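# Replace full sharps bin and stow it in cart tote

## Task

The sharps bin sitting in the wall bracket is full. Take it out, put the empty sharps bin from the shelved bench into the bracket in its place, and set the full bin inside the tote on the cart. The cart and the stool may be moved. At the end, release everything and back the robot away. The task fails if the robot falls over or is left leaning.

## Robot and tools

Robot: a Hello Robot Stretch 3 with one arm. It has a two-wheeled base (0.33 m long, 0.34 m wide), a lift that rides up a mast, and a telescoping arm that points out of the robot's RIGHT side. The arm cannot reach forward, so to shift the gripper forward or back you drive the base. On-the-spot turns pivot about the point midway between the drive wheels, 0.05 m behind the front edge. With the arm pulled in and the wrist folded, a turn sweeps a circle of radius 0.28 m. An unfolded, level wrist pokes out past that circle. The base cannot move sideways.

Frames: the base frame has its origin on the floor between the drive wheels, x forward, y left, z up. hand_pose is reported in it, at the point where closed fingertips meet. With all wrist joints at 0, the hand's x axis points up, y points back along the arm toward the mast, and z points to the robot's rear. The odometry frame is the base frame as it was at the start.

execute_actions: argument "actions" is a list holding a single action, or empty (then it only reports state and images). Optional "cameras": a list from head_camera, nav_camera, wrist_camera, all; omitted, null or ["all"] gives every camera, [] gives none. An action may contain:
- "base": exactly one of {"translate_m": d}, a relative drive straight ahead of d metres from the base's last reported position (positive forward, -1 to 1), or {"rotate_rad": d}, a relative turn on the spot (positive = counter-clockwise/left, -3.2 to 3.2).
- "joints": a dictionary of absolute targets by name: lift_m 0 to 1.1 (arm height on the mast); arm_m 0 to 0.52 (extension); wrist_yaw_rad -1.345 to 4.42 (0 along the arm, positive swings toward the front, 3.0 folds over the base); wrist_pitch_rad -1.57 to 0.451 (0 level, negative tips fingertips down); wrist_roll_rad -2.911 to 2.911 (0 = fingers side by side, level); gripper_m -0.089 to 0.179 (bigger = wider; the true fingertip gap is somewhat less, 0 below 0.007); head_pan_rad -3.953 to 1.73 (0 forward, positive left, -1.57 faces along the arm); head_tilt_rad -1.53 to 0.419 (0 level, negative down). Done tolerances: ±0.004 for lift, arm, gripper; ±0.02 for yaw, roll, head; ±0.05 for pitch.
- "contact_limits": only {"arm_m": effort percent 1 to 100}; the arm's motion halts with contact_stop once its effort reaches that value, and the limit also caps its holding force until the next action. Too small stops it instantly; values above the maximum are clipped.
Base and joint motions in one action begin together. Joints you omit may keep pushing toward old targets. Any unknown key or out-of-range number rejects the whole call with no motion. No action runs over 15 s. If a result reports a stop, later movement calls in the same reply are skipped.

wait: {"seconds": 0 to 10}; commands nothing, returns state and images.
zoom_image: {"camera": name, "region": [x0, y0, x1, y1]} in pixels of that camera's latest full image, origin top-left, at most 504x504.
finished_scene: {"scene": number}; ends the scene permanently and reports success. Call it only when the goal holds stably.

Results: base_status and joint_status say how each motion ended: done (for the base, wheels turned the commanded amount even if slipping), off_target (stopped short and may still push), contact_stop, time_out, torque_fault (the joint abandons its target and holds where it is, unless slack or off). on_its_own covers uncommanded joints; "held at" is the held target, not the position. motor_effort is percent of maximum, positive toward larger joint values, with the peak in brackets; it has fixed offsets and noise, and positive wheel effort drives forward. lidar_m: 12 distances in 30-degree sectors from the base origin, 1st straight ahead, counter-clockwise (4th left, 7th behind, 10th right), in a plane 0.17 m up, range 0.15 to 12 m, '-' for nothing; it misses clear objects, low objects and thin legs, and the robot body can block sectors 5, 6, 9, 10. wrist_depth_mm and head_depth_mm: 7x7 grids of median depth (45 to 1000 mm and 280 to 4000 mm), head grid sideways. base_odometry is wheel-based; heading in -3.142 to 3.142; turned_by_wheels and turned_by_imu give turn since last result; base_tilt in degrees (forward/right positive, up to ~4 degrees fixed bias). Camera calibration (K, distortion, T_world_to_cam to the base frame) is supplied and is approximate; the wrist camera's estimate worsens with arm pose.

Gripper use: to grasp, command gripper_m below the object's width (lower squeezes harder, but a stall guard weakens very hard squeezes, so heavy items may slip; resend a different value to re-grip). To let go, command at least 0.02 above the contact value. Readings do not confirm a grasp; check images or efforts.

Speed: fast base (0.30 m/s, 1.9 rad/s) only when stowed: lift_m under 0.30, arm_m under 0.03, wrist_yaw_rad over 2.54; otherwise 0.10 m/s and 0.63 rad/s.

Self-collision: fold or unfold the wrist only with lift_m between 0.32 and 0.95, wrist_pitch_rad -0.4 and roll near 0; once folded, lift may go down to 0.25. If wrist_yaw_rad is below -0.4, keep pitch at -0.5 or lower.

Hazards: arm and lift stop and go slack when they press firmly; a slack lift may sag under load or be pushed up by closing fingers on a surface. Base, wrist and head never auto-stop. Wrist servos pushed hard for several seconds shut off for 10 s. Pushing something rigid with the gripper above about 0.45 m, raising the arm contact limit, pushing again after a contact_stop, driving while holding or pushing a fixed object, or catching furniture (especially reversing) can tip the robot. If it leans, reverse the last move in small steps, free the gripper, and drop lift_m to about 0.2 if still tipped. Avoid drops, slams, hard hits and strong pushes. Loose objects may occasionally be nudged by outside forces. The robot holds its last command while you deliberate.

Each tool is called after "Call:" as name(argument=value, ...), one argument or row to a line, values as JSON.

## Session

Call:
execute_actions(
  actions=[],
)

Scene clock: 0.00 s.
base_odometry: x=+0.000 y=+0.000 heading=+0.000 (m, m, rad; odometry frame)
turned_by_wheels: +0.000 (rad since the last result)
turned_by_imu: +0.000 (rad since the last result)
base_tilt: forward=-0.3 right=+0.3 (deg)
lidar_m: 1.57 1.48 1.62 1.55 1.51 1.60 2.62 2.70 1.70 1.63 1.69 1.57
head_depth_mm: 2002 2010 2059 2080 1964 1493 1808 / 2035 2047 2070 2128 1958 1550 1822 / 2019 2056 2079 2130 1954 2191 1907 / 2047 2065 2099 2143 1701 2207 1900 / 2052 2084 2134 2140 2001 2152 1897 / 2048 2068 2136 2164 2176 2235 1756 / 2055 2104 2157 2174 2222 2252 1910
base_status: not commanded
joint_positions: lift_m=+0.483 arm_m=-0.001 wrist_yaw_rad=+2.896 wrist_pitch_rad=-0.560 wrist_roll_rad=-0.010 gripper_m=+0.037 head_pan_rad=-0.013 head_tilt_rad=-0.016
joint_status: not commanded
motor_effort: left_wheel=+0 right_wheel=+0 lift_m=+26 arm_m=+0 wrist_yaw_rad=+0 wrist_pitch_rad=+6 wrist_roll_rad=+0 gripper_m=+1 head_pan_rad=+1 head_tilt_rad=+2 (%)
hand_pose: x=+0.0285 y=+0.0541 z=+0.4656 quat_wxyz=(+0.277, +0.695, +0.112, +0.654) (m; base frame)
wrist_depth_mm: - - - - - - - / - - - - - - - / - - - - - - - / 851 931 852 850 844 833 823 / 754 - 764 741 742 748 734 / 652 654 636 652 638 655 636 / 575 578 - 561 577 579 568
pictures: head_camera (sideways: a quarter turn clockwise sets it upright), nav_camera (sideways: a quarter turn counterclockwise sets it upright), wrist_camera
camera_calibration (this result's frames):
head_camera: T_world_to_cam=[[-0.113341, 0.0101728, -0.993504, 1.32112], [-0.0612992, 0.997971, 0.0172117, -0.0180005], [0.991663, 0.0628518, -0.112487, 0.0968966], [0, 0, 0, 1]] pos_world=[0.0525443, -0.00156569, 1.32375]
nav_camera: T_world_to_cam=[[0.0564758, 0.0613054, 0.99652, -1.26045], [-0.055242, -0.996392, 0.0644283, -0.0340848], [0.996875, -0.0586884, -0.0528854, 0.015508], [0, 0, 0, 1]] pos_world=[0.0538427, 0.0442209, 1.25908]
wrist_camera: T_world_to_cam=[[0.941757, -0.336137, 0.010282, -0.020443], [-0.236258, -0.683066, -0.691088, 0.388369], [0.239324, 0.648408, -0.722697, 0.463399], [0, 0, 0, 1]] pos_world=[0.000105349, -0.0420619, 0.603505]
Images, in order (width x height): head_camera 896x504, nav_camera 672x504, wrist_camera 644x364.

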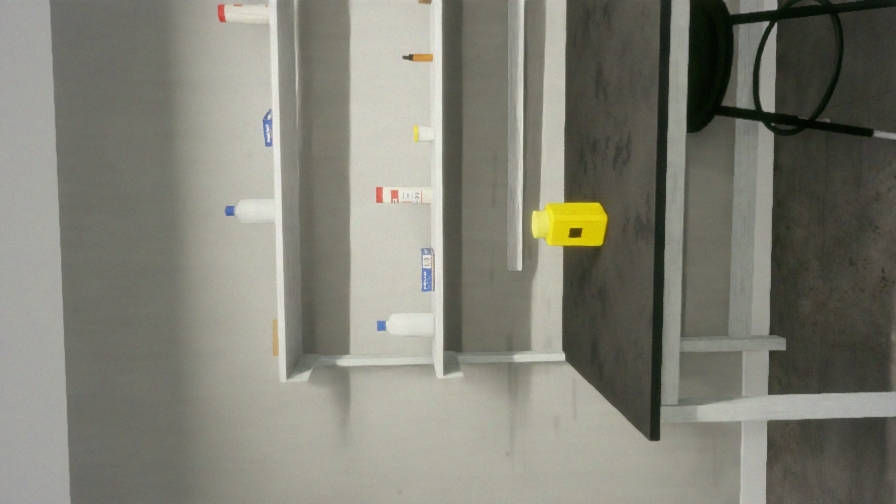

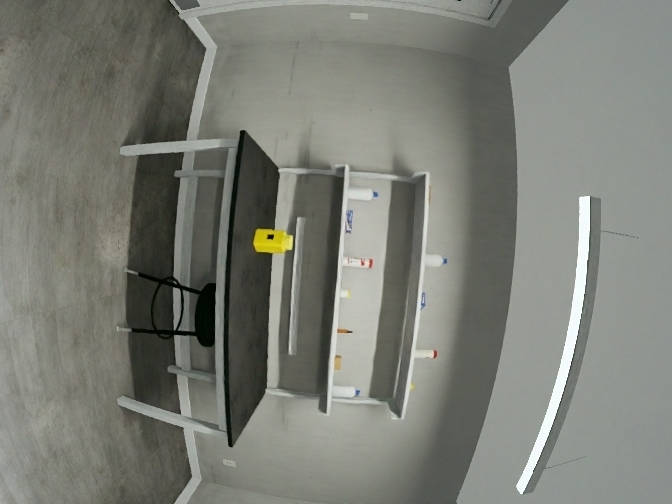

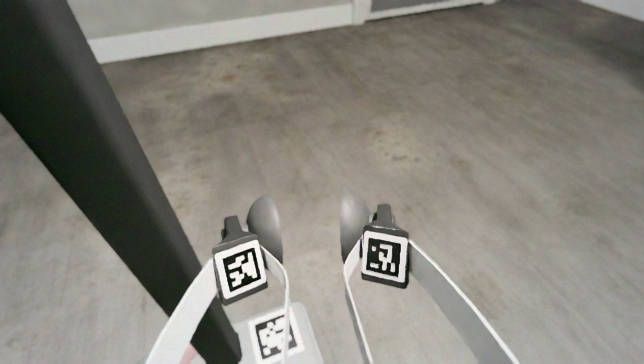

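Call:
execute_actions(
  actions=[
    {"joints": {"head_pan_rad": 1.6, "head_tilt_rad": -0.35}},
  ],
  cameras=["head_camera", "nav_camera"],
)

Scene clock: 17.10 s.
base_odometry: x=+0.000 y=+0.000 heading=+0.000 (m, m, rad; odometry frame)
turned_by_wheels: +0.000 (rad since the last result)
turned_by_imu: +0.000 (rad since the last result)
base_tilt: forward=-0.3 right=+0.3 (deg)
lidar_m: 1.57 1.48 1.62 1.55 1.51 1.60 2.62 2.71 1.69 1.63 1.69 1.57
head_depth_mm: 1261 1354 1475 1608 1752 1665 1339 / 1276 1375 1482 1620 1773 1670 1349 / 1288 1392 1500 1642 1790 1693 1352 / 1297 1403 1510 1651 1818 1693 1362 / 1305 1406 1533 1661 1829 1692 1359 / 1315 1425 1545 1688 1864 1702 1390 / 1328 1439 1567 1708 1863 - -
base_status: not commanded
joint_positions: lift_m=+0.483 arm_m=-0.001 wrist_yaw_rad=+2.896 wrist_pitch_rad=-0.560 wrist_roll_rad=-0.010 gripper_m=+0.037 head_pan_rad=+1.593 head_tilt_rad=-0.346
joint_status: all done
motor_effort: left_wheel=+0(0) right_wheel=+0(0) lift_m=+26(26) arm_m=+0(0) wrist_yaw_rad=+1(1) wrist_pitch_rad=+6(6) wrist_roll_rad=+0(0) gripper_m=+0(0) head_pan_rad=+5(49) head_tilt_rad=-2(21) (%)
hand_pose: x=+0.0285 y=+0.0541 z=+0.4656 quat_wxyz=(+0.277, +0.695, +0.112, +0.654) (m; base frame)
wrist_depth_mm: - - - - - - - / - - - - - - - / - - - - - - - / 847 898 851 873 872 871 852 / 721 - 771 742 745 740 720 / 648 665 643 648 635 654 629 / 584 595 - 572 582 567 571
pictures: head_camera (sideways: a quarter turn clockwise sets it upright), nav_camera (sideways: a quarter turn counterclockwise sets it upright)
camera_calibration (this result's frames):
head_camera: T_world_to_cam=[[0.000693217, -0.429066, -0.903273, 1.20254], [-0.995456, -0.0863041, 0.0402316, -0.042259], [-0.0952182, 0.899141, -0.427176, 0.5131], [0, 0, 0, 1]] pos_world=[0.00595584, 0.0509732, 1.30711]
nav_camera: T_world_to_cam=[[-0.0702471, 0.373844, 0.924828, -1.16593], [0.9972, 0.00247599, 0.0747433, -0.0539036], [0.0256525, 0.927488, -0.372971, 0.438056], [0, 0, 0, 1]] pos_world=[-0.0393876, 0.0297168, 1.24569]
Images, in order (width x height): head_camera 896x504, nav_camera 672x504.

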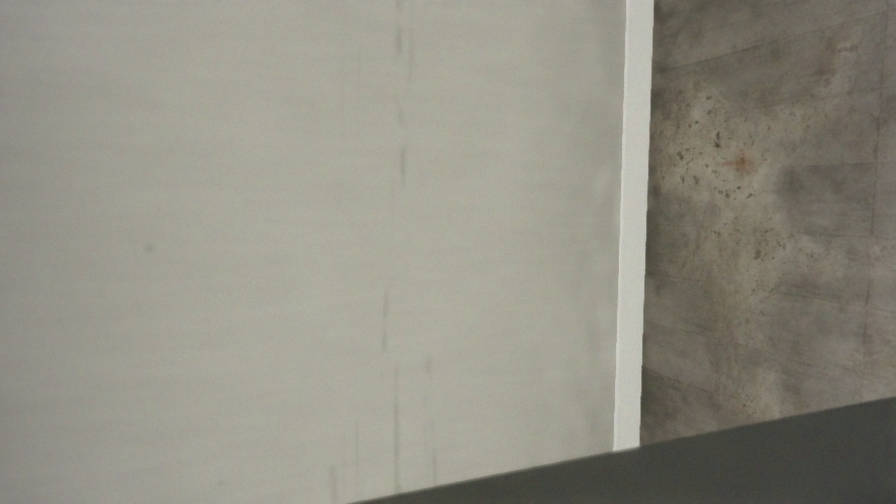

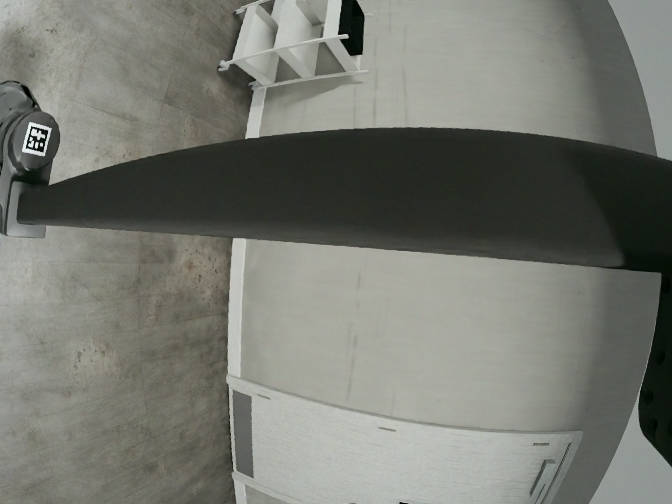

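Call:
execute_actions(
  actions=[
    {"joints": {"head_pan_rad": -3.1, "head_tilt_rad": -0.25}},
  ],
  cameras=["head_camera", "nav_camera"],
)

Scene clock: 31.27 s.
base_odometry: x=+0.000 y=+0.000 heading=+0.000 (m, m, rad; odometry frame)
turned_by_wheels: +0.000 (rad since the last result)
turned_by_imu: +0.001 (rad since the last result)
base_tilt: forward=-0.3 right=+0.3 (deg)
lidar_m: 1.57 1.48 1.62 1.55 1.51 1.60 2.61 2.71 1.69 1.63 1.68 1.56
head_depth_mm: 2179 2321 2464 2636 2531 1822 1440 / 2234 2330 2463 2659 2540 1845 1441 / 2245 2389 2527 2735 2536 1840 1447 / 2251 2407 2563 2774 2574 1851 1453 / 2301 2450 2589 2772 2600 1869 1455 / 2314 2457 2620 2816 2581 1869 1450 / 2356 2514 2683 2882 2627 1874 1458
base_status: not commanded
joint_positions: lift_m=+0.483 arm_m=-0.001 wrist_yaw_rad=+2.896 wrist_pitch_rad=-0.560 wrist_roll_rad=-0.010 gripper_m=+0.037 head_pan_rad=-3.093 head_tilt_rad=-0.261
joint_status: all done
motor_effort: left_wheel=-1(0) right_wheel=+0(0) lift_m=+26(26) arm_m=-1(1) wrist_yaw_rad=+1(1) wrist_pitch_rad=+6(6) wrist_roll_rad=+0(0) gripper_m=+0(0) head_pan_rad=-4(48) head_tilt_rad=+5(14) (%)
hand_pose: x=+0.0285 y=+0.0541 z=+0.4656 quat_wxyz=(+0.277, +0.695, +0.112, +0.654) (m; base frame)
wrist_depth_mm: - - - - - - - / - - - - - - - / - - - - - - - / 885 903 861 857 836 833 887 / 743 - 771 743 728 729 737 / 648 652 642 643 634 643 640 / 581 574 - 578 589 574 560
pictures: head_camera (sideways: a quarter turn clockwise sets it upright), nav_camera (sideways: a quarter turn counterclockwise sets it upright)
camera_calibration (this result's frames):
head_camera: T_world_to_cam=[[0.350877, 0.00840357, -0.936384, 1.24361], [0.116181, -0.992624, 0.0346267, -0.0417472], [-0.929186, -0.12094, -0.349266, 0.416799], [0, 0, 0, 1]] pos_world=[-0.0442213, -0.0014823, 1.31152]
nav_camera: T_world_to_cam=[[-0.292175, -0.0763695, 0.953311, -1.20176], [-0.0229977, 0.997079, 0.0728274, -0.0451942], [-0.956088, -0.000645615, -0.293078, 0.34007], [0, 0, 0, 1]] pos_world=[-0.0270269, -0.0464961, 1.24861]
Images, in order (width x height): head_camera 896x504, nav_camera 672x504.

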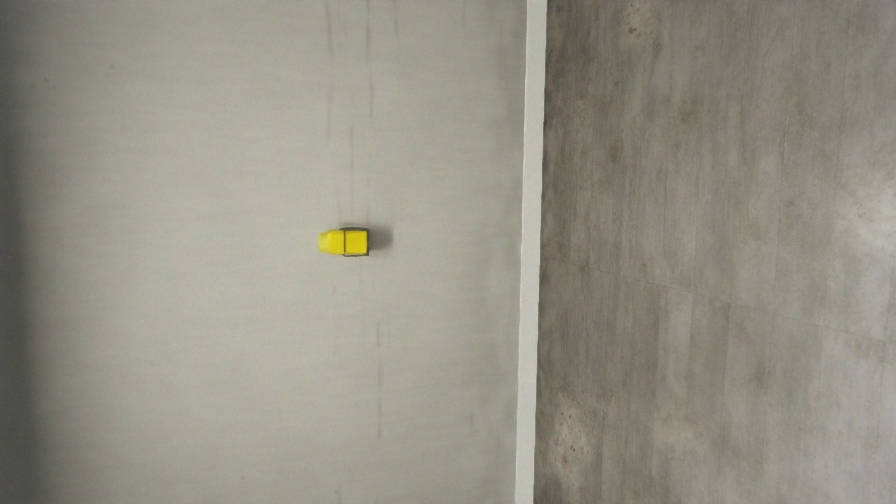

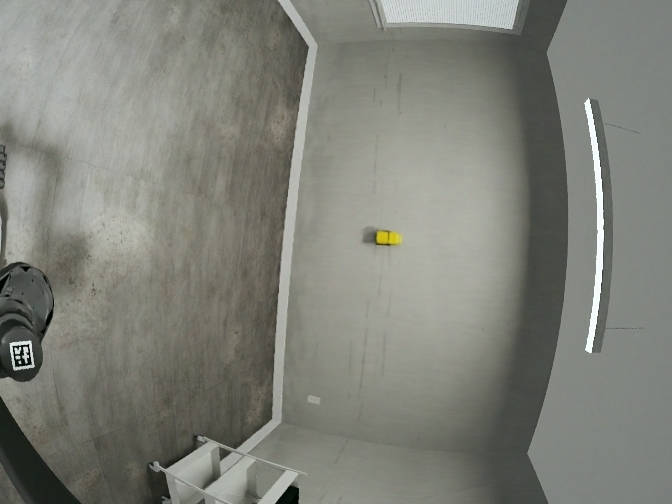

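Call:
execute_actions(
  actions=[
    {"base": {"rotate_rad": 0.195}, "joints": {"lift_m": 0.28}},
  ],
  cameras=[],
)

Call:
execute_actions(
  actions=[
    {"base": {"translate_m": -1.0}},
  ],
  cameras=["head_camera", "nav_camera"],
)

Scene clock: 153.93 s.
base_odometry: x=+0.000 y=+0.000 heading=+0.195 (m, m, rad; odometry frame)
turned_by_wheels: +0.195 (rad since the last result)
turned_by_imu: +0.194 (rad since the last result)
base_tilt: forward=-0.3 right=+0.3 (deg)
lidar_m: 1.48 1.87 1.56 1.55 1.69 2.63 2.61 2.72 1.63 1.63 1.68 1.68
head_depth_mm: 2158 2285 2409 2547 2534 1825 1439 / 2235 2327 2485 2675 2576 1843 1436 / 2297 2415 2614 2776 2554 1843 1445 / 2354 2502 2706 2885 2535 1849 1452 / 2440 2602 2805 2992 2585 1869 1460 / 2531 2695 2915 3128 2629 1869 1458 / 2579 2825 3030 3310 2608 1881 1463
base_status: done
joint_positions: lift_m=+0.281 arm_m=-0.001 wrist_yaw_rad=+2.896 wrist_pitch_rad=-0.560 wrist_roll_rad=-0.010 gripper_m=+0.037 head_pan_rad=-3.093 head_tilt_rad=-0.261
joint_status: all done
motor_effort: left_wheel=-3(9) right_wheel=+2(4) lift_m=+14(23) arm_m=+0(0) wrist_yaw_rad=+0(0) wrist_pitch_rad=+6(6) wrist_roll_rad=+0(0) gripper_m=+1(1) head_pan_rad=-4(3) head_tilt_rad=+6(5) (%)
hand_pose: x=+0.0285 y=+0.0541 z=+0.2627 quat_wxyz=(+0.277, +0.695, +0.112, +0.654) (m; base frame)
wrist_depth_mm: - - - - - - - / - 857 836 850 816 846 820 / - 677 673 662 673 674 654 / 561 590 569 569 568 565 561 / 496 - - 490 484 490 482 / 457 - - 429 420 427 429 / - - - - 388 379 379
pictures: none
No camera images: the call's "cameras" was empty. Leave "cameras" out to get every camera's image.

Scene clock: 158.97 s.
base_odometry: x=-0.981 y=-0.194 heading=+0.195 (m, m, rad; odometry frame)
turned_by_wheels: +0.000 (rad since the last result)
turned_by_imu: +0.002 (rad since the last result)
base_tilt: forward=-0.3 right=+0.3 (deg)
lidar_m: 2.49 2.11 1.74 1.32 1.93 1.63 1.62 1.80 2.06 1.47 1.60 2.49
head_depth_mm: 1326 1392 1478 1568 1683 1759 1444 / 1361 1434 1525 1638 1749 1812 1446 / 1407 1480 1581 1702 1823 1839 1447 / 1450 1547 1653 1760 1903 1849 1454 / 1494 1600 1701 1829 1986 1850 1456 / 1542 1657 1779 1923 2073 1875 1459 / 1600 1715 1857 2011 2166 1901 1467
base_status: done
joint_positions: lift_m=+0.281 arm_m=-0.001 wrist_yaw_rad=+2.896 wrist_pitch_rad=-0.560 wrist_roll_rad=-0.010 gripper_m=+0.037 head_pan_rad=-3.093 head_tilt_rad=-0.260
joint_status: not commanded
motor_effort: left_wheel=-4(15) right_wheel=+2(6) lift_m=+14(14) arm_m=-1(1) wrist_yaw_rad=+0(1) wrist_pitch_rad=+6(6) wrist_roll_rad=+0(0) gripper_m=+0(1) head_pan_rad=-4(3) head_tilt_rad=+4(5) (%)
hand_pose: x=+0.0284 y=+0.0540 z=+0.2627 quat_wxyz=(+0.277, +0.695, +0.112, +0.654) (m; base frame)
wrist_depth_mm: - - - - - - - / - 837 848 842 816 831 828 / - 674 659 678 658 684 657 / 565 588 565 576 555 551 562 / 491 - - 495 492 480 489 / 457 - - 435 415 420 421 / - - - - 379 378 383
pictures: head_camera (sideways: a quarter turn clockwise sets it upright), nav_camera (sideways: a quarter turn counterclockwise sets it upright)
camera_calibration (this result's frames):
head_camera: T_world_to_cam=[[0.34987, 0.00825981, -0.936762, 1.24411], [0.115951, -0.992654, 0.0345537, -0.0416508], [-0.929595, -0.120708, -0.348257, 0.41549], [0, 0, 0, 1]] pos_world=[-0.0442113, -0.00146821, 1.31157]
nav_camera: T_world_to_cam=[[-0.291168, -0.0762407, 0.953629, -1.20218], [-0.0226501, 0.997089, 0.0727996, -0.0451603], [-0.956404, -0.000402904, -0.292047, 0.33873], [0, 0, 0, 1]] pos_world=[-0.0270969, -0.04649, 1.24865]
Images, in order (width x height): head_camera 896x504, nav_camera 672x504.

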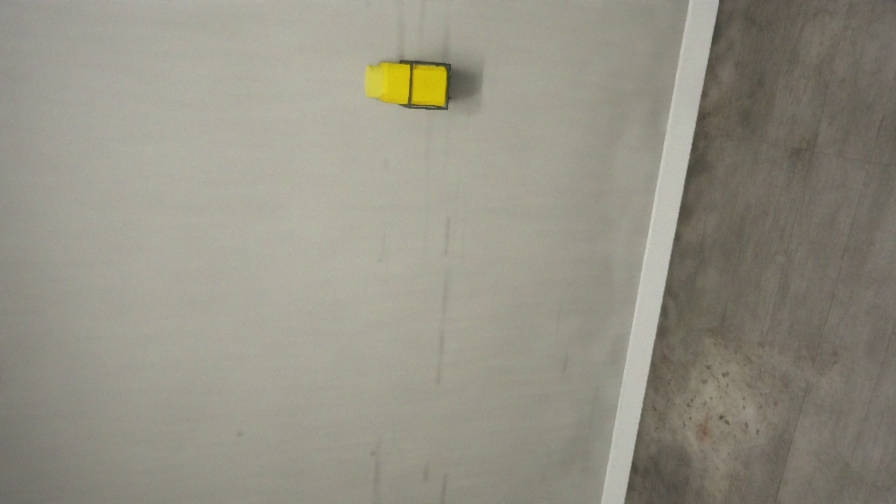

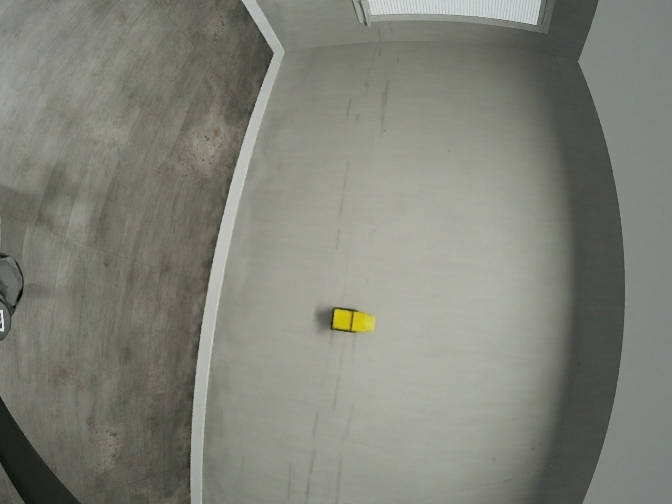

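Call:
execute_actions(
  actions=[
    {"base": {"translate_m": -0.83}},
  ],
  cameras=[],
)

Call:
execute_actions(
  actions=[
    {"base": {"rotate_rad": -1.77}, "joints": {"lift_m": 0.55, "wrist_pitch_rad": -0.4, "wrist_roll_rad": 0.0, "head_pan_rad": -1.6, "head_tilt_rad": -0.43}},
  ],
  cameras=["head_camera", "nav_camera"],
)

Scene clock: 201.47 s.
base_odometry: x=-1.795 y=-0.354 heading=+0.195 (m, m, rad; odometry frame)
turned_by_wheels: +0.000 (rad since the last result)
turned_by_imu: +0.002 (rad since the last result)
base_tilt: forward=-0.3 right=+0.4 (deg)
lidar_m: 3.32 2.30 1.52 1.88 0.98 0.81 0.81 0.89 1.43 1.89 1.69 2.30
head_depth_mm: 633 671 711 756 775 868 937 / 654 693 734 784 842 908 985 / 676 714 762 813 875 946 1030 / 699 743 792 847 914 988 1078 / 720 769 821 881 949 1042 1139 / 746 797 855 919 999 1087 1197 / 772 825 887 961 1051 1150 1269
base_status: done
joint_positions: lift_m=+0.281 arm_m=-0.001 wrist_yaw_rad=+2.896 wrist_pitch_rad=-0.560 wrist_roll_rad=-0.010 gripper_m=+0.037 head_pan_rad=-3.093 head_tilt_rad=-0.260
joint_status: not commanded
motor_effort: left_wheel=-4(14) right_wheel=+2(4) lift_m=+14(14) arm_m=-1(0) wrist_yaw_rad=+0(0) wrist_pitch_rad=+6(6) wrist_roll_rad=+0(0) gripper_m=-1(0) head_pan_rad=-3(3) head_tilt_rad=+4(4) (%)
hand_pose: x=+0.0284 y=+0.0540 z=+0.2627 quat_wxyz=(+0.277, +0.695, +0.112, +0.654) (m; base frame)
wrist_depth_mm: - - - - - - - / - 844 829 834 810 828 827 / - 696 678 688 671 675 666 / 552 586 572 563 576 556 565 / 494 - - 488 489 486 480 / 458 - - 428 419 429 424 / - - - - 384 380 382
pictures: none
No camera images: the call's "cameras" was empty. Leave "cameras" out to get every camera's image.

Scene clock: 205.20 s.
base_odometry: x=-1.795 y=-0.354 heading=-1.575 (m, m, rad; odometry frame)
turned_by_wheels: -1.770 (rad since the last result)
turned_by_imu: -1.757 (rad since the last result)
base_tilt: forward=-0.3 right=+0.4 (deg)
lidar_m: 1.89 1.69 1.80 3.27 2.73 1.54 1.52 1.16 0.84 0.80 0.83 1.12
head_depth_mm: 640 697 763 849 953 1086 1209 / 641 698 769 837 958 1097 1211 / 641 699 769 745 955 1093 1208 / 644 701 770 855 962 1095 1221 / 642 702 772 857 965 1099 1223 / 644 703 772 860 964 1109 1228 / 649 705 775 860 965 1107 1237
base_status: done
joint_positions: lift_m=+0.549 arm_m=-0.001 wrist_yaw_rad=+2.896 wrist_pitch_rad=-0.418 wrist_roll_rad=-0.006 gripper_m=+0.037 head_pan_rad=-1.607 head_tilt_rad=-0.425
joint_status: all done
motor_effort: left_wheel=+3(13) right_wheel=-2(5) lift_m=+36(39) arm_m=-1(1) wrist_yaw_rad=+0(0) wrist_pitch_rad=+8(9) wrist_roll_rad=+4(4) gripper_m=+0(0) head_pan_rad=+5(49) head_tilt_rad=-2(15) (%)
hand_pose: x=+0.0333 y=+0.0736 z=+0.5622 quat_wxyz=(+0.230, +0.702, +0.062, +0.671) (m; base frame)
wrist_depth_mm: - - - - - - - / - - - - - - - / - - - - - - - / - - - - - - - / 980 - 961 935 922 905 908 / 824 - 781 800 771 789 789 / 719 696 693 702 691 710 680
pictures: head_camera (sideways: a quarter turn clockwise sets it upright), nav_camera (sideways: a quarter turn counterclockwise sets it upright)
camera_calibration (this result's frames):
head_camera: T_world_to_cam=[[0.0267699, 0.498887, -0.866254, 1.1541], [0.998665, 0.0249524, 0.0452322, -0.0609291], [0.0441809, -0.866308, -0.497553, 0.603824], [0, 0, 0, 1]] pos_world=[0.0032752, -0.051145, 1.30293]
nav_camera: T_world_to_cam=[[0.0458049, -0.449682, 0.892014, -1.12382], [-0.995878, 0.0494221, 0.076053, -0.043443], [-0.0782848, -0.891821, -0.445564, 0.533156], [0, 0, 0, 1]] pos_world=[0.0499507, -0.0277354, 1.24332]
Images, in order (width x height): head_camera 896x504, nav_camera 672x504.

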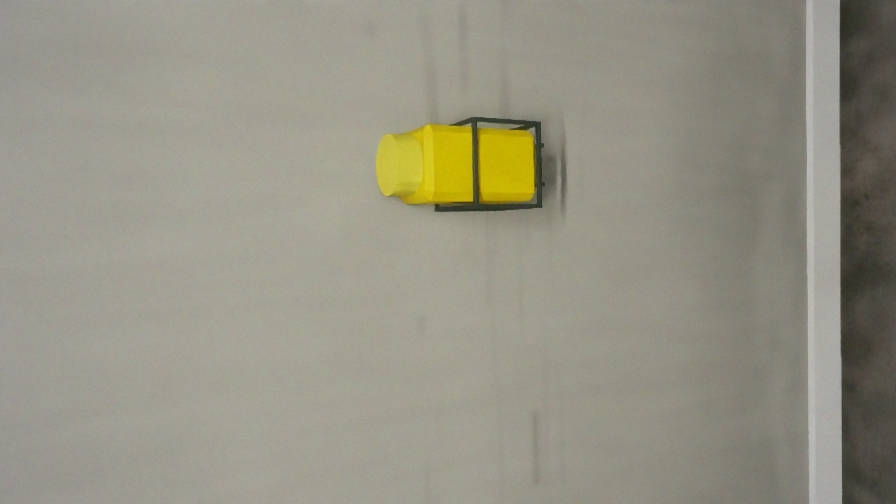

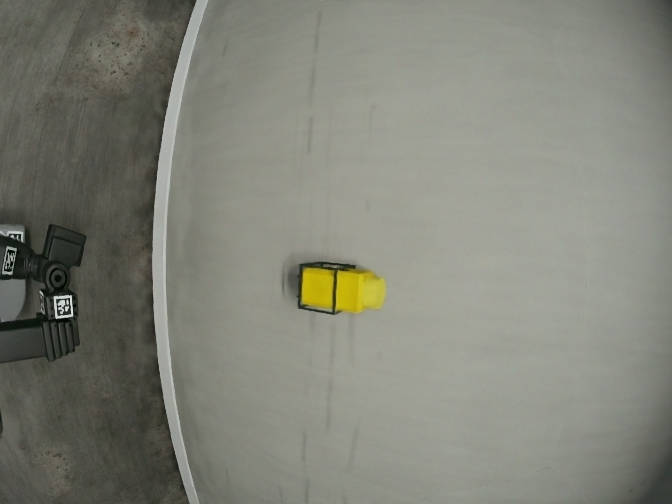

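Call:
execute_actions(
  actions=[
    {"base": {"rotate_rad": 0.03}, "joints": {"lift_m": 0.851, "wrist_yaw_rad": 0.0}},
  ],
  cameras=[],
)

Call:
execute_actions(
  actions=[
    {"base": {"translate_m": -0.05}, "joints": {"wrist_pitch_rad": 0.0, "gripper_m": 0.17, "arm_m": 0.12}, "contact_limits": {"arm_m": 25}},
  ],
  cameras=["head_camera", "wrist_camera"],
)

Scene clock: 237.63 s.
base_odometry: x=-1.795 y=-0.354 heading=-1.545 (m, m, rad; odometry frame)
turned_by_wheels: +0.030 (rad since the last result)
turned_by_imu: +0.030 (rad since the last result)
base_tilt: forward=-0.3 right=+0.3 (deg)
lidar_m: 1.89 1.70 1.86 3.26 2.65 1.53 1.52 1.13 0.83 0.80 0.84 1.16
head_depth_mm: 633 690 757 842 944 1077 1213 / 637 695 763 809 949 1079 1219 / 641 698 766 769 953 1074 - / 644 700 772 856 966 1099 1228 / 645 705 775 863 968 1110 1247 / 648 710 780 867 978 1117 1250 / 652 712 783 872 987 1128 1255
base_status: done
joint_positions: lift_m=+0.850 arm_m=-0.001 wrist_yaw_rad=+0.003 wrist_pitch_rad=-0.417 wrist_roll_rad=-0.005 gripper_m=+0.037 head_pan_rad=-1.607 head_tilt_rad=-0.425
joint_status: all done
motor_effort: left_wheel=-1(3) right_wheel=+1(1) lift_m=+36(38) arm_m=-1(1) wrist_yaw_rad=-3(3) wrist_pitch_rad=+8(8) wrist_roll_rad=+3(4) gripper_m=+0(0) head_pan_rad=+5(4) head_tilt_rad=-2(2) (%)
hand_pose: x=-0.0207 y=-0.3686 z=+0.8632 quat_wxyz=(+0.694, +0.148, -0.689, -0.145) (m; base frame)
wrist_depth_mm: 478 483 494 423 521 539 558 / 516 517 531 549 581 585 609 / 549 596 591 615 632 663 667 / 633 644 659 693 724 743 752 / 690 716 730 783 831 826 865 / 813 815 890 924 980 965 - / 892 919 989 991 - - 959
pictures: none
No camera images: the call's "cameras" was empty. Leave "cameras" out to get every camera's image.

Scene clock: 239.77 s.
base_odometry: x=-1.797 y=-0.304 heading=-1.545 (m, m, rad; odometry frame)
turned_by_wheels: +0.000 (rad since the last result)
turned_by_imu: +0.000 (rad since the last result)
base_tilt: forward=-0.3 right=+0.3 (deg)
lidar_m: 1.94 1.73 1.92 3.28 2.58 1.47 1.54 1.13 0.83 0.80 0.83 1.15
head_depth_mm: 634 690 758 840 935 - - / 635 693 764 844 939 - - / 640 697 766 735 789 - 1212 / 643 698 770 844 955 1120 1223 / 645 703 776 861 973 1107 1236 / 648 709 780 866 974 1121 1249 / 651 712 784 872 984 1125 1257
base_status: done
joint_positions: lift_m=+0.850 arm_m=+0.120 wrist_yaw_rad=+0.002 wrist_pitch_rad=-0.021 wrist_roll_rad=-0.005 gripper_m=+0.170 head_pan_rad=-1.607 head_tilt_rad=-0.425
joint_status: all done
motor_effort: left_wheel=-1(8) right_wheel=+0(3) lift_m=+36(36) arm_m=+3(4) wrist_yaw_rad=-1(2) wrist_pitch_rad=+10(10) wrist_roll_rad=+3(3) gripper_m=+1(84) head_pan_rad=+5(4) head_tilt_rad=-1(2) (%)
contact_limits: arm_m 25 (drawing in: default 28, maximum 46; extending or still: default 37, maximum 62)
hand_pose: x=-0.0208 y=-0.5204 z=+0.9598 quat_wxyz=(+0.709, +0.008, -0.705, -0.007) (m; base frame)
wrist_depth_mm: 383 386 395 405 409 420 426 / 392 399 411 416 423 439 443 / 401 413 416 345 441 450 466 / 417 429 435 340 462 472 482 / 434 446 455 353 479 - 498 / 453 465 474 480 502 515 543 / 483 483 496 512 532 545 548
pictures: head_camera (sideways: a quarter turn clockwise sets it upright), wrist_camera
camera_calibration (this result's frames):
head_camera: T_world_to_cam=[[0.0267699, 0.498887, -0.866254, 1.1541], [0.998665, 0.0249524, 0.0452322, -0.0609291], [0.0441809, -0.866308, -0.497553, 0.603824], [0, 0, 0, 1]] pos_world=[0.0032752, -0.051145, 1.30293]
wrist_camera: T_world_to_cam=[[-0.995278, 0.0858678, -0.045251, 0.0603395], [0.0664812, 0.263406, -0.962392, 1.08505], [-0.0707191, -0.960856, -0.267871, -0.0755742], [0, 0, 0, 1]] pos_world=[-0.0174252, -0.363605, 1.02673]
Images, in order (width x height): head_camera 896x504, wrist_camera 644x364.

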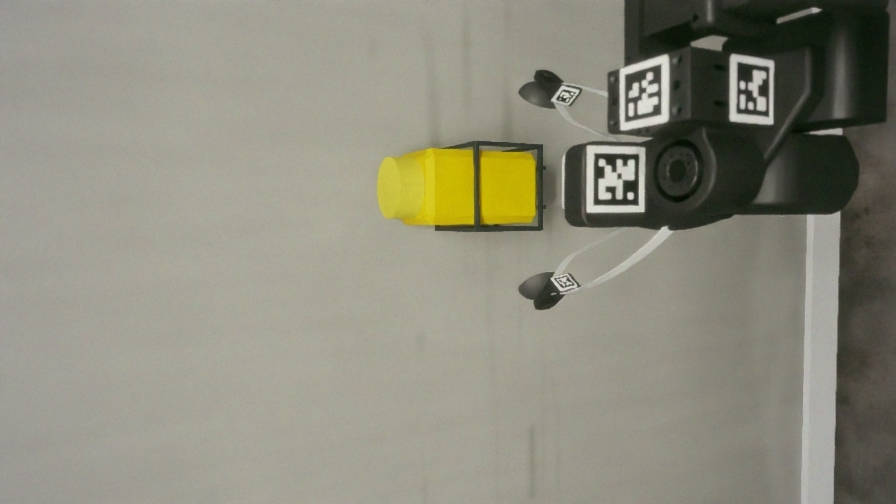

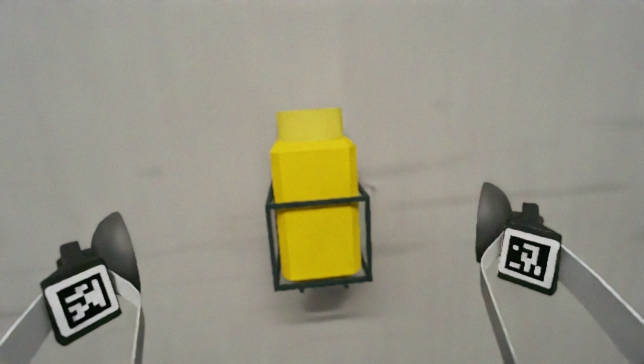

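Call:
execute_actions(
  actions=[
    {"base": {"translate_m": -0.015}, "joints": {"arm_m": 0.25}, "contact_limits": {"arm_m": 25}},
  ],
  cameras=["wrist_camera"],
)

Scene clock: 258.50 s.
base_odometry: x=-1.797 y=-0.289 heading=-1.545 (m, m, rad; odometry frame)
turned_by_wheels: +0.000 (rad since the last result)
turned_by_imu: +0.000 (rad since the last result)
base_tilt: forward=-0.3 right=+0.3 (deg)
lidar_m: 1.95 1.75 1.95 3.27 2.56 1.45 1.53 1.13 0.83 0.80 0.83 1.15
head_depth_mm: 635 689 758 839 - 1081 1207 / 637 694 764 831 - 1110 1206 / 638 697 769 735 - 1115 1222 / 643 702 769 843 973 1099 1227 / 645 706 776 861 968 1113 1246 / 649 710 779 865 978 1116 1245 / 650 711 784 872 981 1124 1258
base_status: done
joint_positions: lift_m=+0.850 arm_m=+0.250 wrist_yaw_rad=+0.002 wrist_pitch_rad=-0.020 wrist_roll_rad=-0.005 gripper_m=+0.170 head_pan_rad=-1.607 head_tilt_rad=-0.425
joint_status: all done
motor_effort: left_wheel=-1(7) right_wheel=+0(5) lift_m=+36(36) arm_m=+3(4) wrist_yaw_rad=-1(1) wrist_pitch_rad=+10(10) wrist_roll_rad=+3(3) gripper_m=+1(1) head_pan_rad=+4(4) head_tilt_rad=-1(2) (%)
contact_limits: arm_m 25 (drawing in: default 28, maximum 46; extending or still: default 37, maximum 62)
hand_pose: x=-0.0209 y=-0.6504 z=+0.9599 quat_wxyz=(+0.709, +0.008, -0.705, -0.007) (m; base frame)
wrist_depth_mm: 264 268 277 283 290 294 303 / 275 277 287 292 299 303 313 / 286 287 294 217 309 321 323 / 293 301 301 209 322 330 338 / 305 314 316 213 337 - 356 / 317 323 327 225 349 359 370 / 335 342 338 233 367 375 387
pictures: wrist_camera
camera_calibration (this result's frames):
wrist_camera: T_world_to_cam=[[-0.995269, 0.0859335, -0.045327, 0.071603], [0.0665358, 0.262909, -0.962524, 1.11923], [-0.0707962, -0.960986, -0.267383, -0.201022], [0, 0, 0, 1]] pos_world=[-0.017436, -0.493587, 1.02678]
Images, in order (width x height): wrist_camera 644x364.

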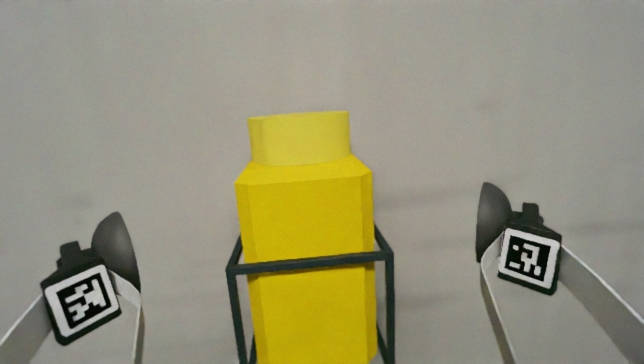

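Call:
zoom_image(
  camera="wrist_camera",
  region=[210, 90, 410, 300],
)

Region (210, 90, 410, 300) of wrist_camera's 644x364 image, scaled by 2.400; it fills the left 480 columns of this view, and the rest is white.

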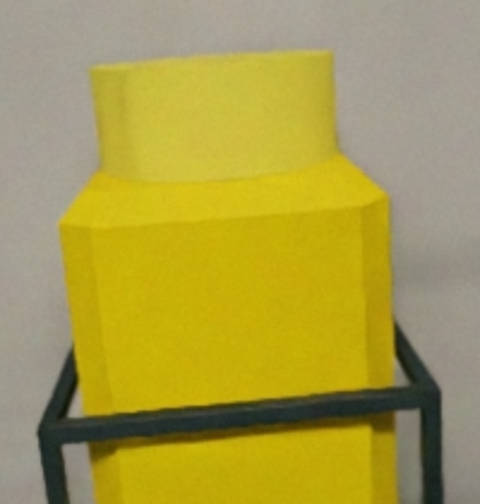

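Call:
execute_actions(
  actions=[
    {"joints": {"arm_m": 0.342, "lift_m": 0.843}, "contact_limits": {"arm_m": 25}},
  ],
  cameras=["wrist_camera"],
)

Scene clock: 297.60 s.
base_odometry: x=-1.797 y=-0.289 heading=-1.545 (m, m, rad; odometry frame)
turned_by_wheels: +0.000 (rad since the last result)
turned_by_imu: +0.000 (rad since the last result)
base_tilt: forward=-0.3 right=+0.3 (deg)
lidar_m: 1.96 1.74 1.95 3.29 2.56 1.45 1.54 1.13 0.83 0.80 0.84 1.16
head_depth_mm: 633 689 759 836 - - 1214 / 636 694 763 819 989 1082 1204 / 639 697 765 735 995 1092 1217 / 642 700 770 840 964 1100 1224 / 645 704 772 862 973 1108 1233 / 648 708 779 869 976 1116 1247 / 651 712 784 866 986 1125 1260
base_status: not commanded
joint_positions: lift_m=+0.844 arm_m=+0.342 wrist_yaw_rad=+0.002 wrist_pitch_rad=-0.020 wrist_roll_rad=-0.005 gripper_m=+0.170 head_pan_rad=-1.607 head_tilt_rad=-0.425
joint_status: all done
motor_effort: left_wheel=-1(1) right_wheel=+0(0) lift_m=+14(34) arm_m=+3(4) wrist_yaw_rad=-1(1) wrist_pitch_rad=+9(9) wrist_roll_rad=+3(3) gripper_m=+1(0) head_pan_rad=+5(5) head_tilt_rad=-2(2) (%)
contact_limits: arm_m 25 (drawing in: default 28, maximum 46; extending or still: default 37, maximum 62)
hand_pose: x=-0.0209 y=-0.7424 z=+0.9530 quat_wxyz=(+0.709, +0.008, -0.705, -0.007) (m; base frame)
wrist_depth_mm: 186 189 192 198 202 207 211 / 192 196 199 206 209 212 219 / 199 204 146 119 217 221 228 / 206 209 131 122 222 231 237 / 214 219 115 117 120 - 249 / - 228 120 120 126 251 261 / 234 236 124 125 128 265 270
pictures: wrist_camera
camera_calibration (this result's frames):
wrist_camera: T_world_to_cam=[[-0.995269, 0.0859318, -0.0453416, 0.0792091], [0.0665379, 0.262752, -0.962566, 1.13673], [-0.0708014, -0.961029, -0.267227, -0.291453], [0, 0, 0, 1]] pos_world=[-0.0174366, -0.58558, 1.01989]
Images, in order (width x height): wrist_camera 644x364.

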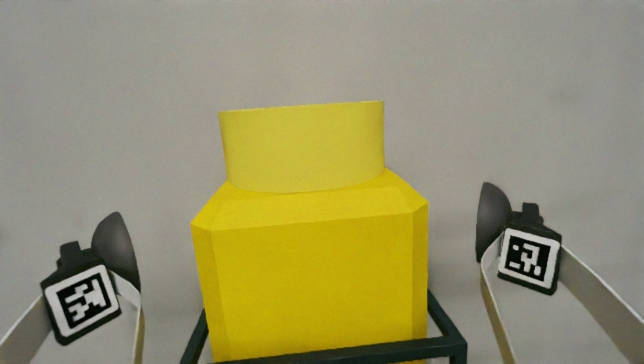

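Call:
execute_actions(
  actions=[
    {"joints": {"arm_m": 0.346, "gripper_m": 0.057}, "contact_limits": {"arm_m": 25}},
  ],
  cameras=["wrist_camera"],
)

Call:
execute_actions(
  actions=[
    {"joints": {"lift_m": 0.9}},
  ],
  cameras=["wrist_camera"],
)

Scene clock: 307.90 s.
base_odometry: x=-1.797 y=-0.289 heading=-1.545 (m, m, rad; odometry frame)
turned_by_wheels: +0.000 (rad since the last result)
turned_by_imu: +0.000 (rad since the last result)
base_tilt: forward=-0.3 right=+0.2 (deg)
lidar_m: 1.96 1.74 1.94 3.27 2.55 1.45 1.54 1.12 0.83 0.80 0.84 1.15
head_depth_mm: 635 691 757 839 - - 1208 / 638 696 763 824 985 1083 1217 / 641 697 767 737 991 1090 1218 / 646 701 769 856 963 1103 1229 / 647 704 774 864 971 1111 1235 / 649 710 781 869 978 1119 1250 / 652 713 787 872 983 1130 1263
base_status: not commanded
joint_positions: lift_m=+0.844 arm_m=+0.345 wrist_yaw_rad=+0.001 wrist_pitch_rad=-0.011 wrist_roll_rad=-0.005 gripper_m=+0.058 head_pan_rad=-1.607 head_tilt_rad=-0.425
joint_status: all done
motor_effort: left_wheel=-3(3) right_wheel=+1(1) lift_m=+14(13) arm_m=+8(9) wrist_yaw_rad=+0(1) wrist_pitch_rad=+5(10) wrist_roll_rad=+3(3) gripper_m=-21(96) head_pan_rad=+5(5) head_tilt_rad=-2(2) (%)
contact_limits: arm_m 25 (drawing in: default 28, maximum 46; extending or still: default 37, maximum 62)
hand_pose: x=-0.0213 y=-0.7463 z=+0.9554 quat_wxyz=(+0.709, +0.004, -0.705, -0.004) (m; base frame)
wrist_depth_mm: 185 189 190 196 201 204 210 / 191 194 198 201 207 213 218 / 196 199 138 125 215 223 226 / 204 207 131 125 220 230 235 / 210 214 117 118 121 239 245 / 219 222 120 122 126 249 254 / 227 233 124 125 127 258 268
pictures: wrist_camera
camera_calibration (this result's frames):
wrist_camera: T_world_to_cam=[[-0.995135, 0.0870301, -0.046164, 0.080868], [0.0669455, 0.253616, -0.964986, 1.13558], [-0.0722749, -0.963382, -0.258208, -0.30496], [0, 0, 0, 1]] pos_world=[-0.0175885, -0.588832, 1.02081]
Images, in order (width x height): wrist_camera 644x364.

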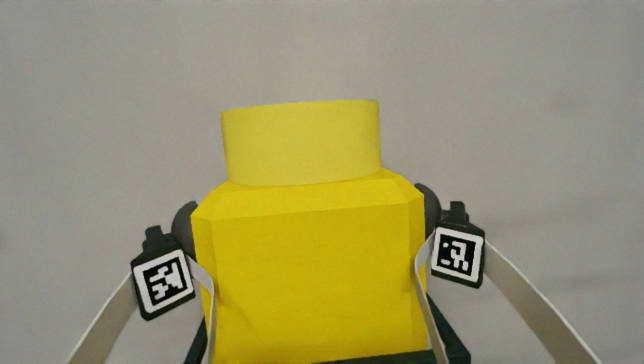

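Scene clock: 309.27 s.
base_odometry: x=-1.797 y=-0.289 heading=-1.545 (m, m, rad; odometry frame)
turned_by_wheels: +0.000 (rad since the last result)
turned_by_imu: +0.000 (rad since the last result)
base_tilt: forward=-0.3 right=+0.4 (deg)
lidar_m: 1.96 1.75 1.95 3.29 2.55 1.46 1.54 1.13 0.83 0.80 0.83 1.16
head_depth_mm: 634 688 759 813 - 1090 1209 / 637 691 759 - 952 1079 1212 / 638 695 753 - 971 1092 1218 / 641 699 768 855 963 1097 1220 / 646 701 773 864 969 1103 1242 / 648 708 780 866 975 1109 1249 / 651 711 780 873 985 1127 1260
base_status: not commanded
joint_positions: lift_m=+0.899 arm_m=+0.346 wrist_yaw_rad=+0.001 wrist_pitch_rad=-0.067 wrist_roll_rad=-0.005 gripper_m=+0.061 head_pan_rad=-1.607 head_tilt_rad=-0.425
joint_status: all done
motor_effort: left_wheel=-1(3) right_wheel=+0(2) lift_m=+40(40) arm_m=+2(9) wrist_yaw_rad=+0(0) wrist_pitch_rad=+31(34) wrist_roll_rad=+3(3) gripper_m=-20(21) head_pan_rad=+4(5) head_tilt_rad=-1(2) (%)
hand_pose: x=-0.0213 y=-0.7449 z=+0.9969 quat_wxyz=(+0.709, +0.024, -0.705, -0.024) (m; base frame)
wrist_depth_mm: 179 182 185 190 193 197 203 / 186 190 193 199 202 207 213 / 193 197 197 124 212 219 223 / 203 206 133 126 220 228 235 / 211 215 118 119 122 241 248 / 222 224 121 123 128 255 263 / 233 239 127 128 134 269 276
pictures: wrist_camera
camera_calibration (this result's frames):
wrist_camera: T_world_to_cam=[[-0.995133, 0.089518, -0.0411861, 0.0795375], [0.0669203, 0.307163, -0.949301, 1.19948], [-0.0723287, -0.947437, -0.311659, -0.22774], [0, 0, 0, 1]] pos_world=[-0.0175916, -0.591327, 1.07097]
Images, in order (width x height): wrist_camera 644x364.

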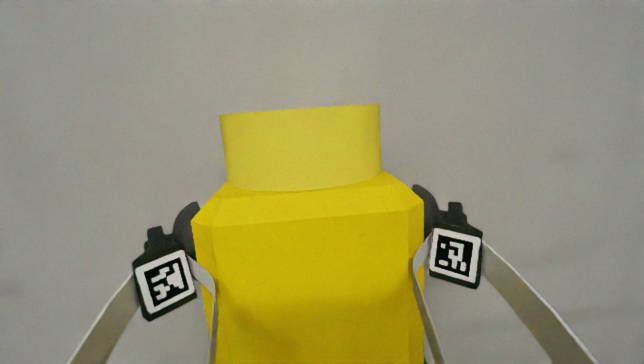

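Call:
execute_actions(
  actions=[
    {"joints": {"lift_m": 1.0, "wrist_pitch_rad": 0.05}},
  ],
  cameras=["wrist_camera", "head_camera"],
)

Scene clock: 316.47 s.
base_odometry: x=-1.797 y=-0.289 heading=-1.545 (m, m, rad; odometry frame)
turned_by_wheels: +0.000 (rad since the last result)
turned_by_imu: +0.000 (rad since the last result)
base_tilt: forward=-0.3 right=+0.4 (deg)
lidar_m: 1.95 1.75 1.95 3.26 2.57 1.45 1.54 1.13 0.83 0.80 0.84 1.16
head_depth_mm: 634 689 - 855 945 1077 1204 / 636 692 - 859 948 1083 1210 / 639 696 - 863 958 1090 1220 / 642 698 750 855 969 1101 1230 / 645 703 774 863 969 1109 1236 / 647 707 778 868 977 1118 1246 / 651 712 783 873 986 1128 1256
base_status: not commanded
joint_positions: lift_m=+0.999 arm_m=+0.346 wrist_yaw_rad=+0.001 wrist_pitch_rad=-0.033 wrist_roll_rad=-0.005 gripper_m=+0.061 head_pan_rad=-1.607 head_tilt_rad=-0.425
joint_status: wrist_pitch_rad off_target (ended at -0.033, target +0.050); the others done
on_its_own: wrist_pitch_rad is at rest, and its effort (+39) is outside its rest range (-20 to +32)
motor_effort: left_wheel=-1(2) right_wheel=+0(1) lift_m=+40(44) arm_m=+3(1) wrist_yaw_rad=-1(1) wrist_pitch_rad=+39(42) wrist_roll_rad=+3(3) gripper_m=-19(19) head_pan_rad=+5(4) head_tilt_rad=-2(1) (%)
hand_pose: x=-0.0213 y=-0.7461 z=+1.1054 quat_wxyz=(+0.709, +0.012, -0.705, -0.012) (m; base frame)
wrist_depth_mm: 181 184 187 192 196 201 207 / 188 191 196 200 206 209 214 / 194 198 199 138 213 218 223 / 203 206 207 134 219 228 233 / 209 215 122 123 126 239 245 / 219 221 121 123 125 251 256 / 230 237 121 123 125 262 271
pictures: head_camera (sideways: a quarter turn clockwise sets it upright), wrist_camera
camera_calibration (this result's frames):
head_camera: T_world_to_cam=[[0.0267757, 0.499068, -0.866149, 1.15396], [0.998664, 0.0249444, 0.045245, -0.0609456], [0.0441859, -0.866204, -0.497733, 0.604059], [0, 0, 0, 1]] pos_world=[0.00327526, -0.0511452, 1.30292]
wrist_camera: T_world_to_cam=[[-0.99513, 0.0880751, -0.0442647, 0.0864459], [0.0670173, 0.27521, -0.959046, 1.2898], [-0.072286, -0.957341, -0.279772, -0.237697], [0, 0, 0, 1]] pos_world=[-0.0175959, -0.590135, 1.1743]
Images, in order (width x height): head_camera 896x504, wrist_camera 644x364.

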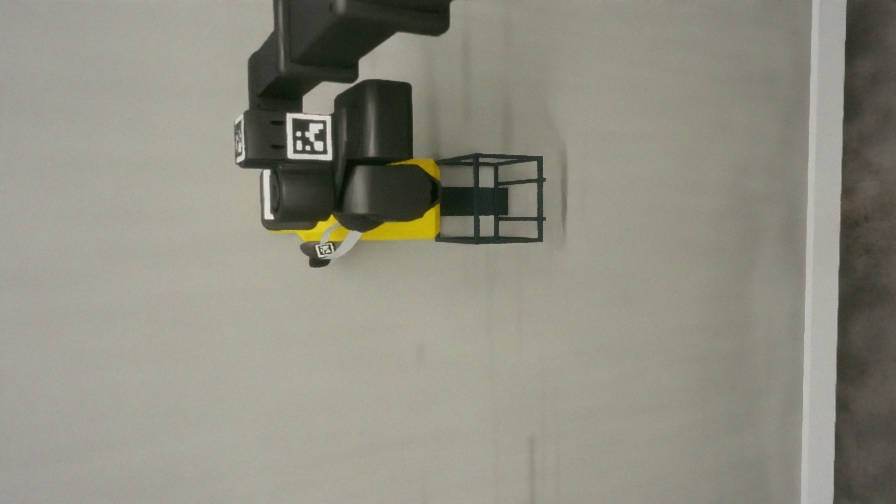

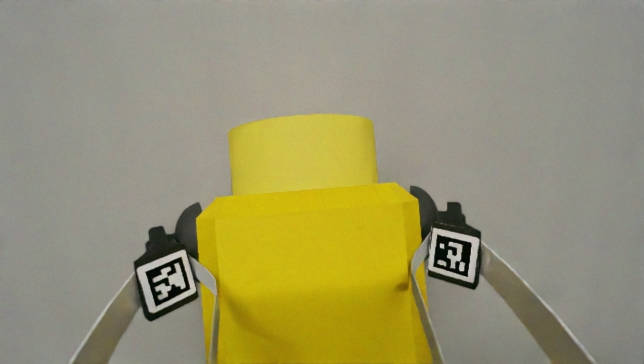

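Call:
execute_actions(
  actions=[
    {"joints": {"arm_m": 0.0, "wrist_pitch_rad": 0.02, "head_pan_rad": -3.0, "head_tilt_rad": -0.5}},
  ],
  cameras=["wrist_camera", "head_camera", "nav_camera"],
)

Scene clock: 354.23 s.
base_odometry: x=-1.797 y=-0.289 heading=-1.545 (m, m, rad; odometry frame)
turned_by_wheels: +0.000 (rad since the last result)
turned_by_imu: +0.001 (rad since the last result)
base_tilt: forward=-0.3 right=+0.4 (deg)
lidar_m: 1.96 1.75 1.95 3.28 2.56 1.45 1.53 1.12 0.83 0.80 0.84 1.15
head_depth_mm: 1446 1594 1745 - - - - / 1491 1641 1805 2032 - - - / 1517 1667 1870 2088 1999 - - / 1555 1704 1922 2179 1999 - - / 1592 1758 1995 2184 2046 - - / 1568 1670 1739 1807 - - - / 1312 1356 1387 1440 - - -
base_status: not commanded
joint_positions: lift_m=+0.999 arm_m=+0.000 wrist_yaw_rad=+0.001 wrist_pitch_rad=-0.048 wrist_roll_rad=-0.005 gripper_m=+0.061 head_pan_rad=-2.993 head_tilt_rad=-0.494
joint_status: wrist_pitch_rad off_target (ended at -0.048, target +0.020); the others done
motor_effort: left_wheel=-1(1) right_wheel=+0(0) lift_m=+40(40) arm_m=-4(3) wrist_yaw_rad=+0(0) wrist_pitch_rad=+32(39) wrist_roll_rad=+3(3) gripper_m=-18(18) head_pan_rad=-3(50) head_tilt_rad=-2(11) (%)
hand_pose: x=-0.0213 y=-0.4000 z=+1.1017 quat_wxyz=(+0.709, +0.017, -0.705, -0.017) (m; base frame)
wrist_depth_mm: 473 485 505 514 528 533 546 / 491 510 518 530 551 553 567 / 515 519 524 137 568 582 598 / 538 548 160 134 580 604 624 / 561 561 122 124 125 635 651 / 593 589 122 123 125 673 685 / 617 643 121 123 125 712 726
pictures: head_camera (sideways: a quarter turn clockwise sets it upright), nav_camera (sideways: a quarter turn counterclockwise sets it upright), wrist_camera
camera_calibration (this result's frames):
head_camera: T_world_to_cam=[[0.552728, 0.0739798, -0.830072, 1.10371], [0.204874, -0.977546, 0.0492978, -0.0613756], [-0.807786, -0.197308, -0.555473, 0.684381], [0, 0, 0, 1]] pos_world=[-0.0446417, -0.00661564, 1.29934]
nav_camera: T_world_to_cam=[[-0.492884, -0.136554, 0.859313, -1.07789], [-0.139627, 0.987222, 0.0767924, -0.049622], [-0.858819, -0.082134, -0.505652, 0.616103], [0, 0, 0, 1]] pos_world=[-0.00907997, -0.0475984, 1.24159]
wrist_camera: T_world_to_cam=[[-0.995128, 0.0887396, -0.0429656, 0.0546324], [0.0670151, 0.289152, -0.954935, 1.19206], [-0.0723169, -0.953161, -0.29369, 0.109537], [0, 0, 0, 1]] pos_world=[-0.0175984, -0.245128, 1.17286]
Images, in order (width x height): head_camera 896x504, nav_camera 672x504, wrist_camera 644x364.

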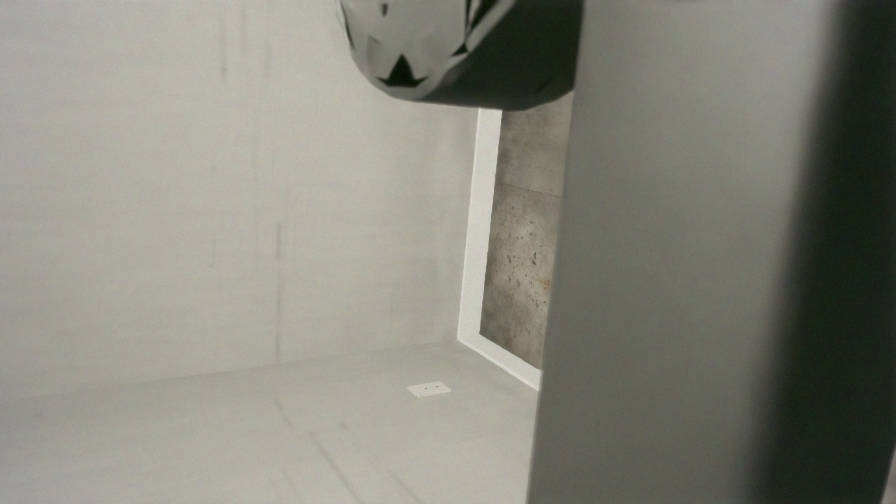

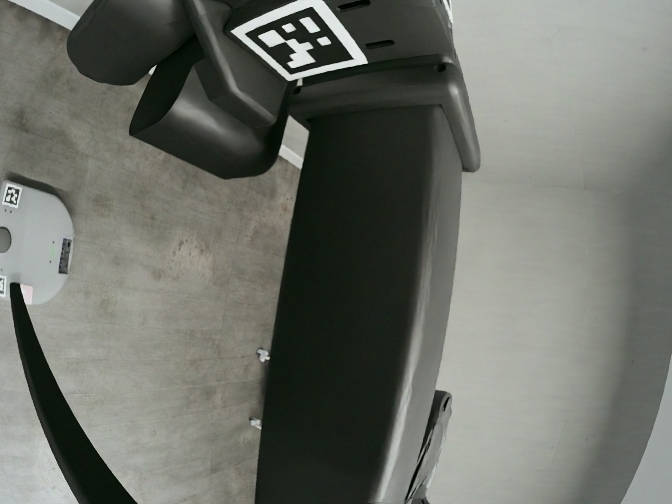

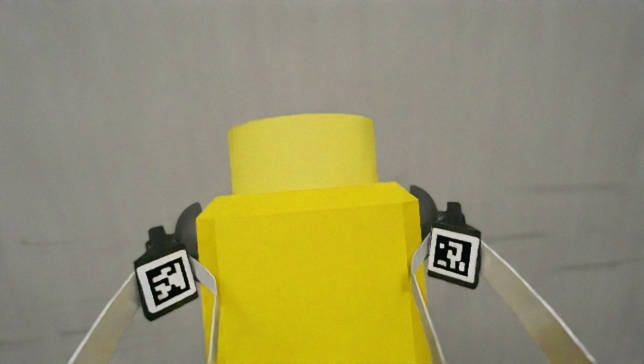

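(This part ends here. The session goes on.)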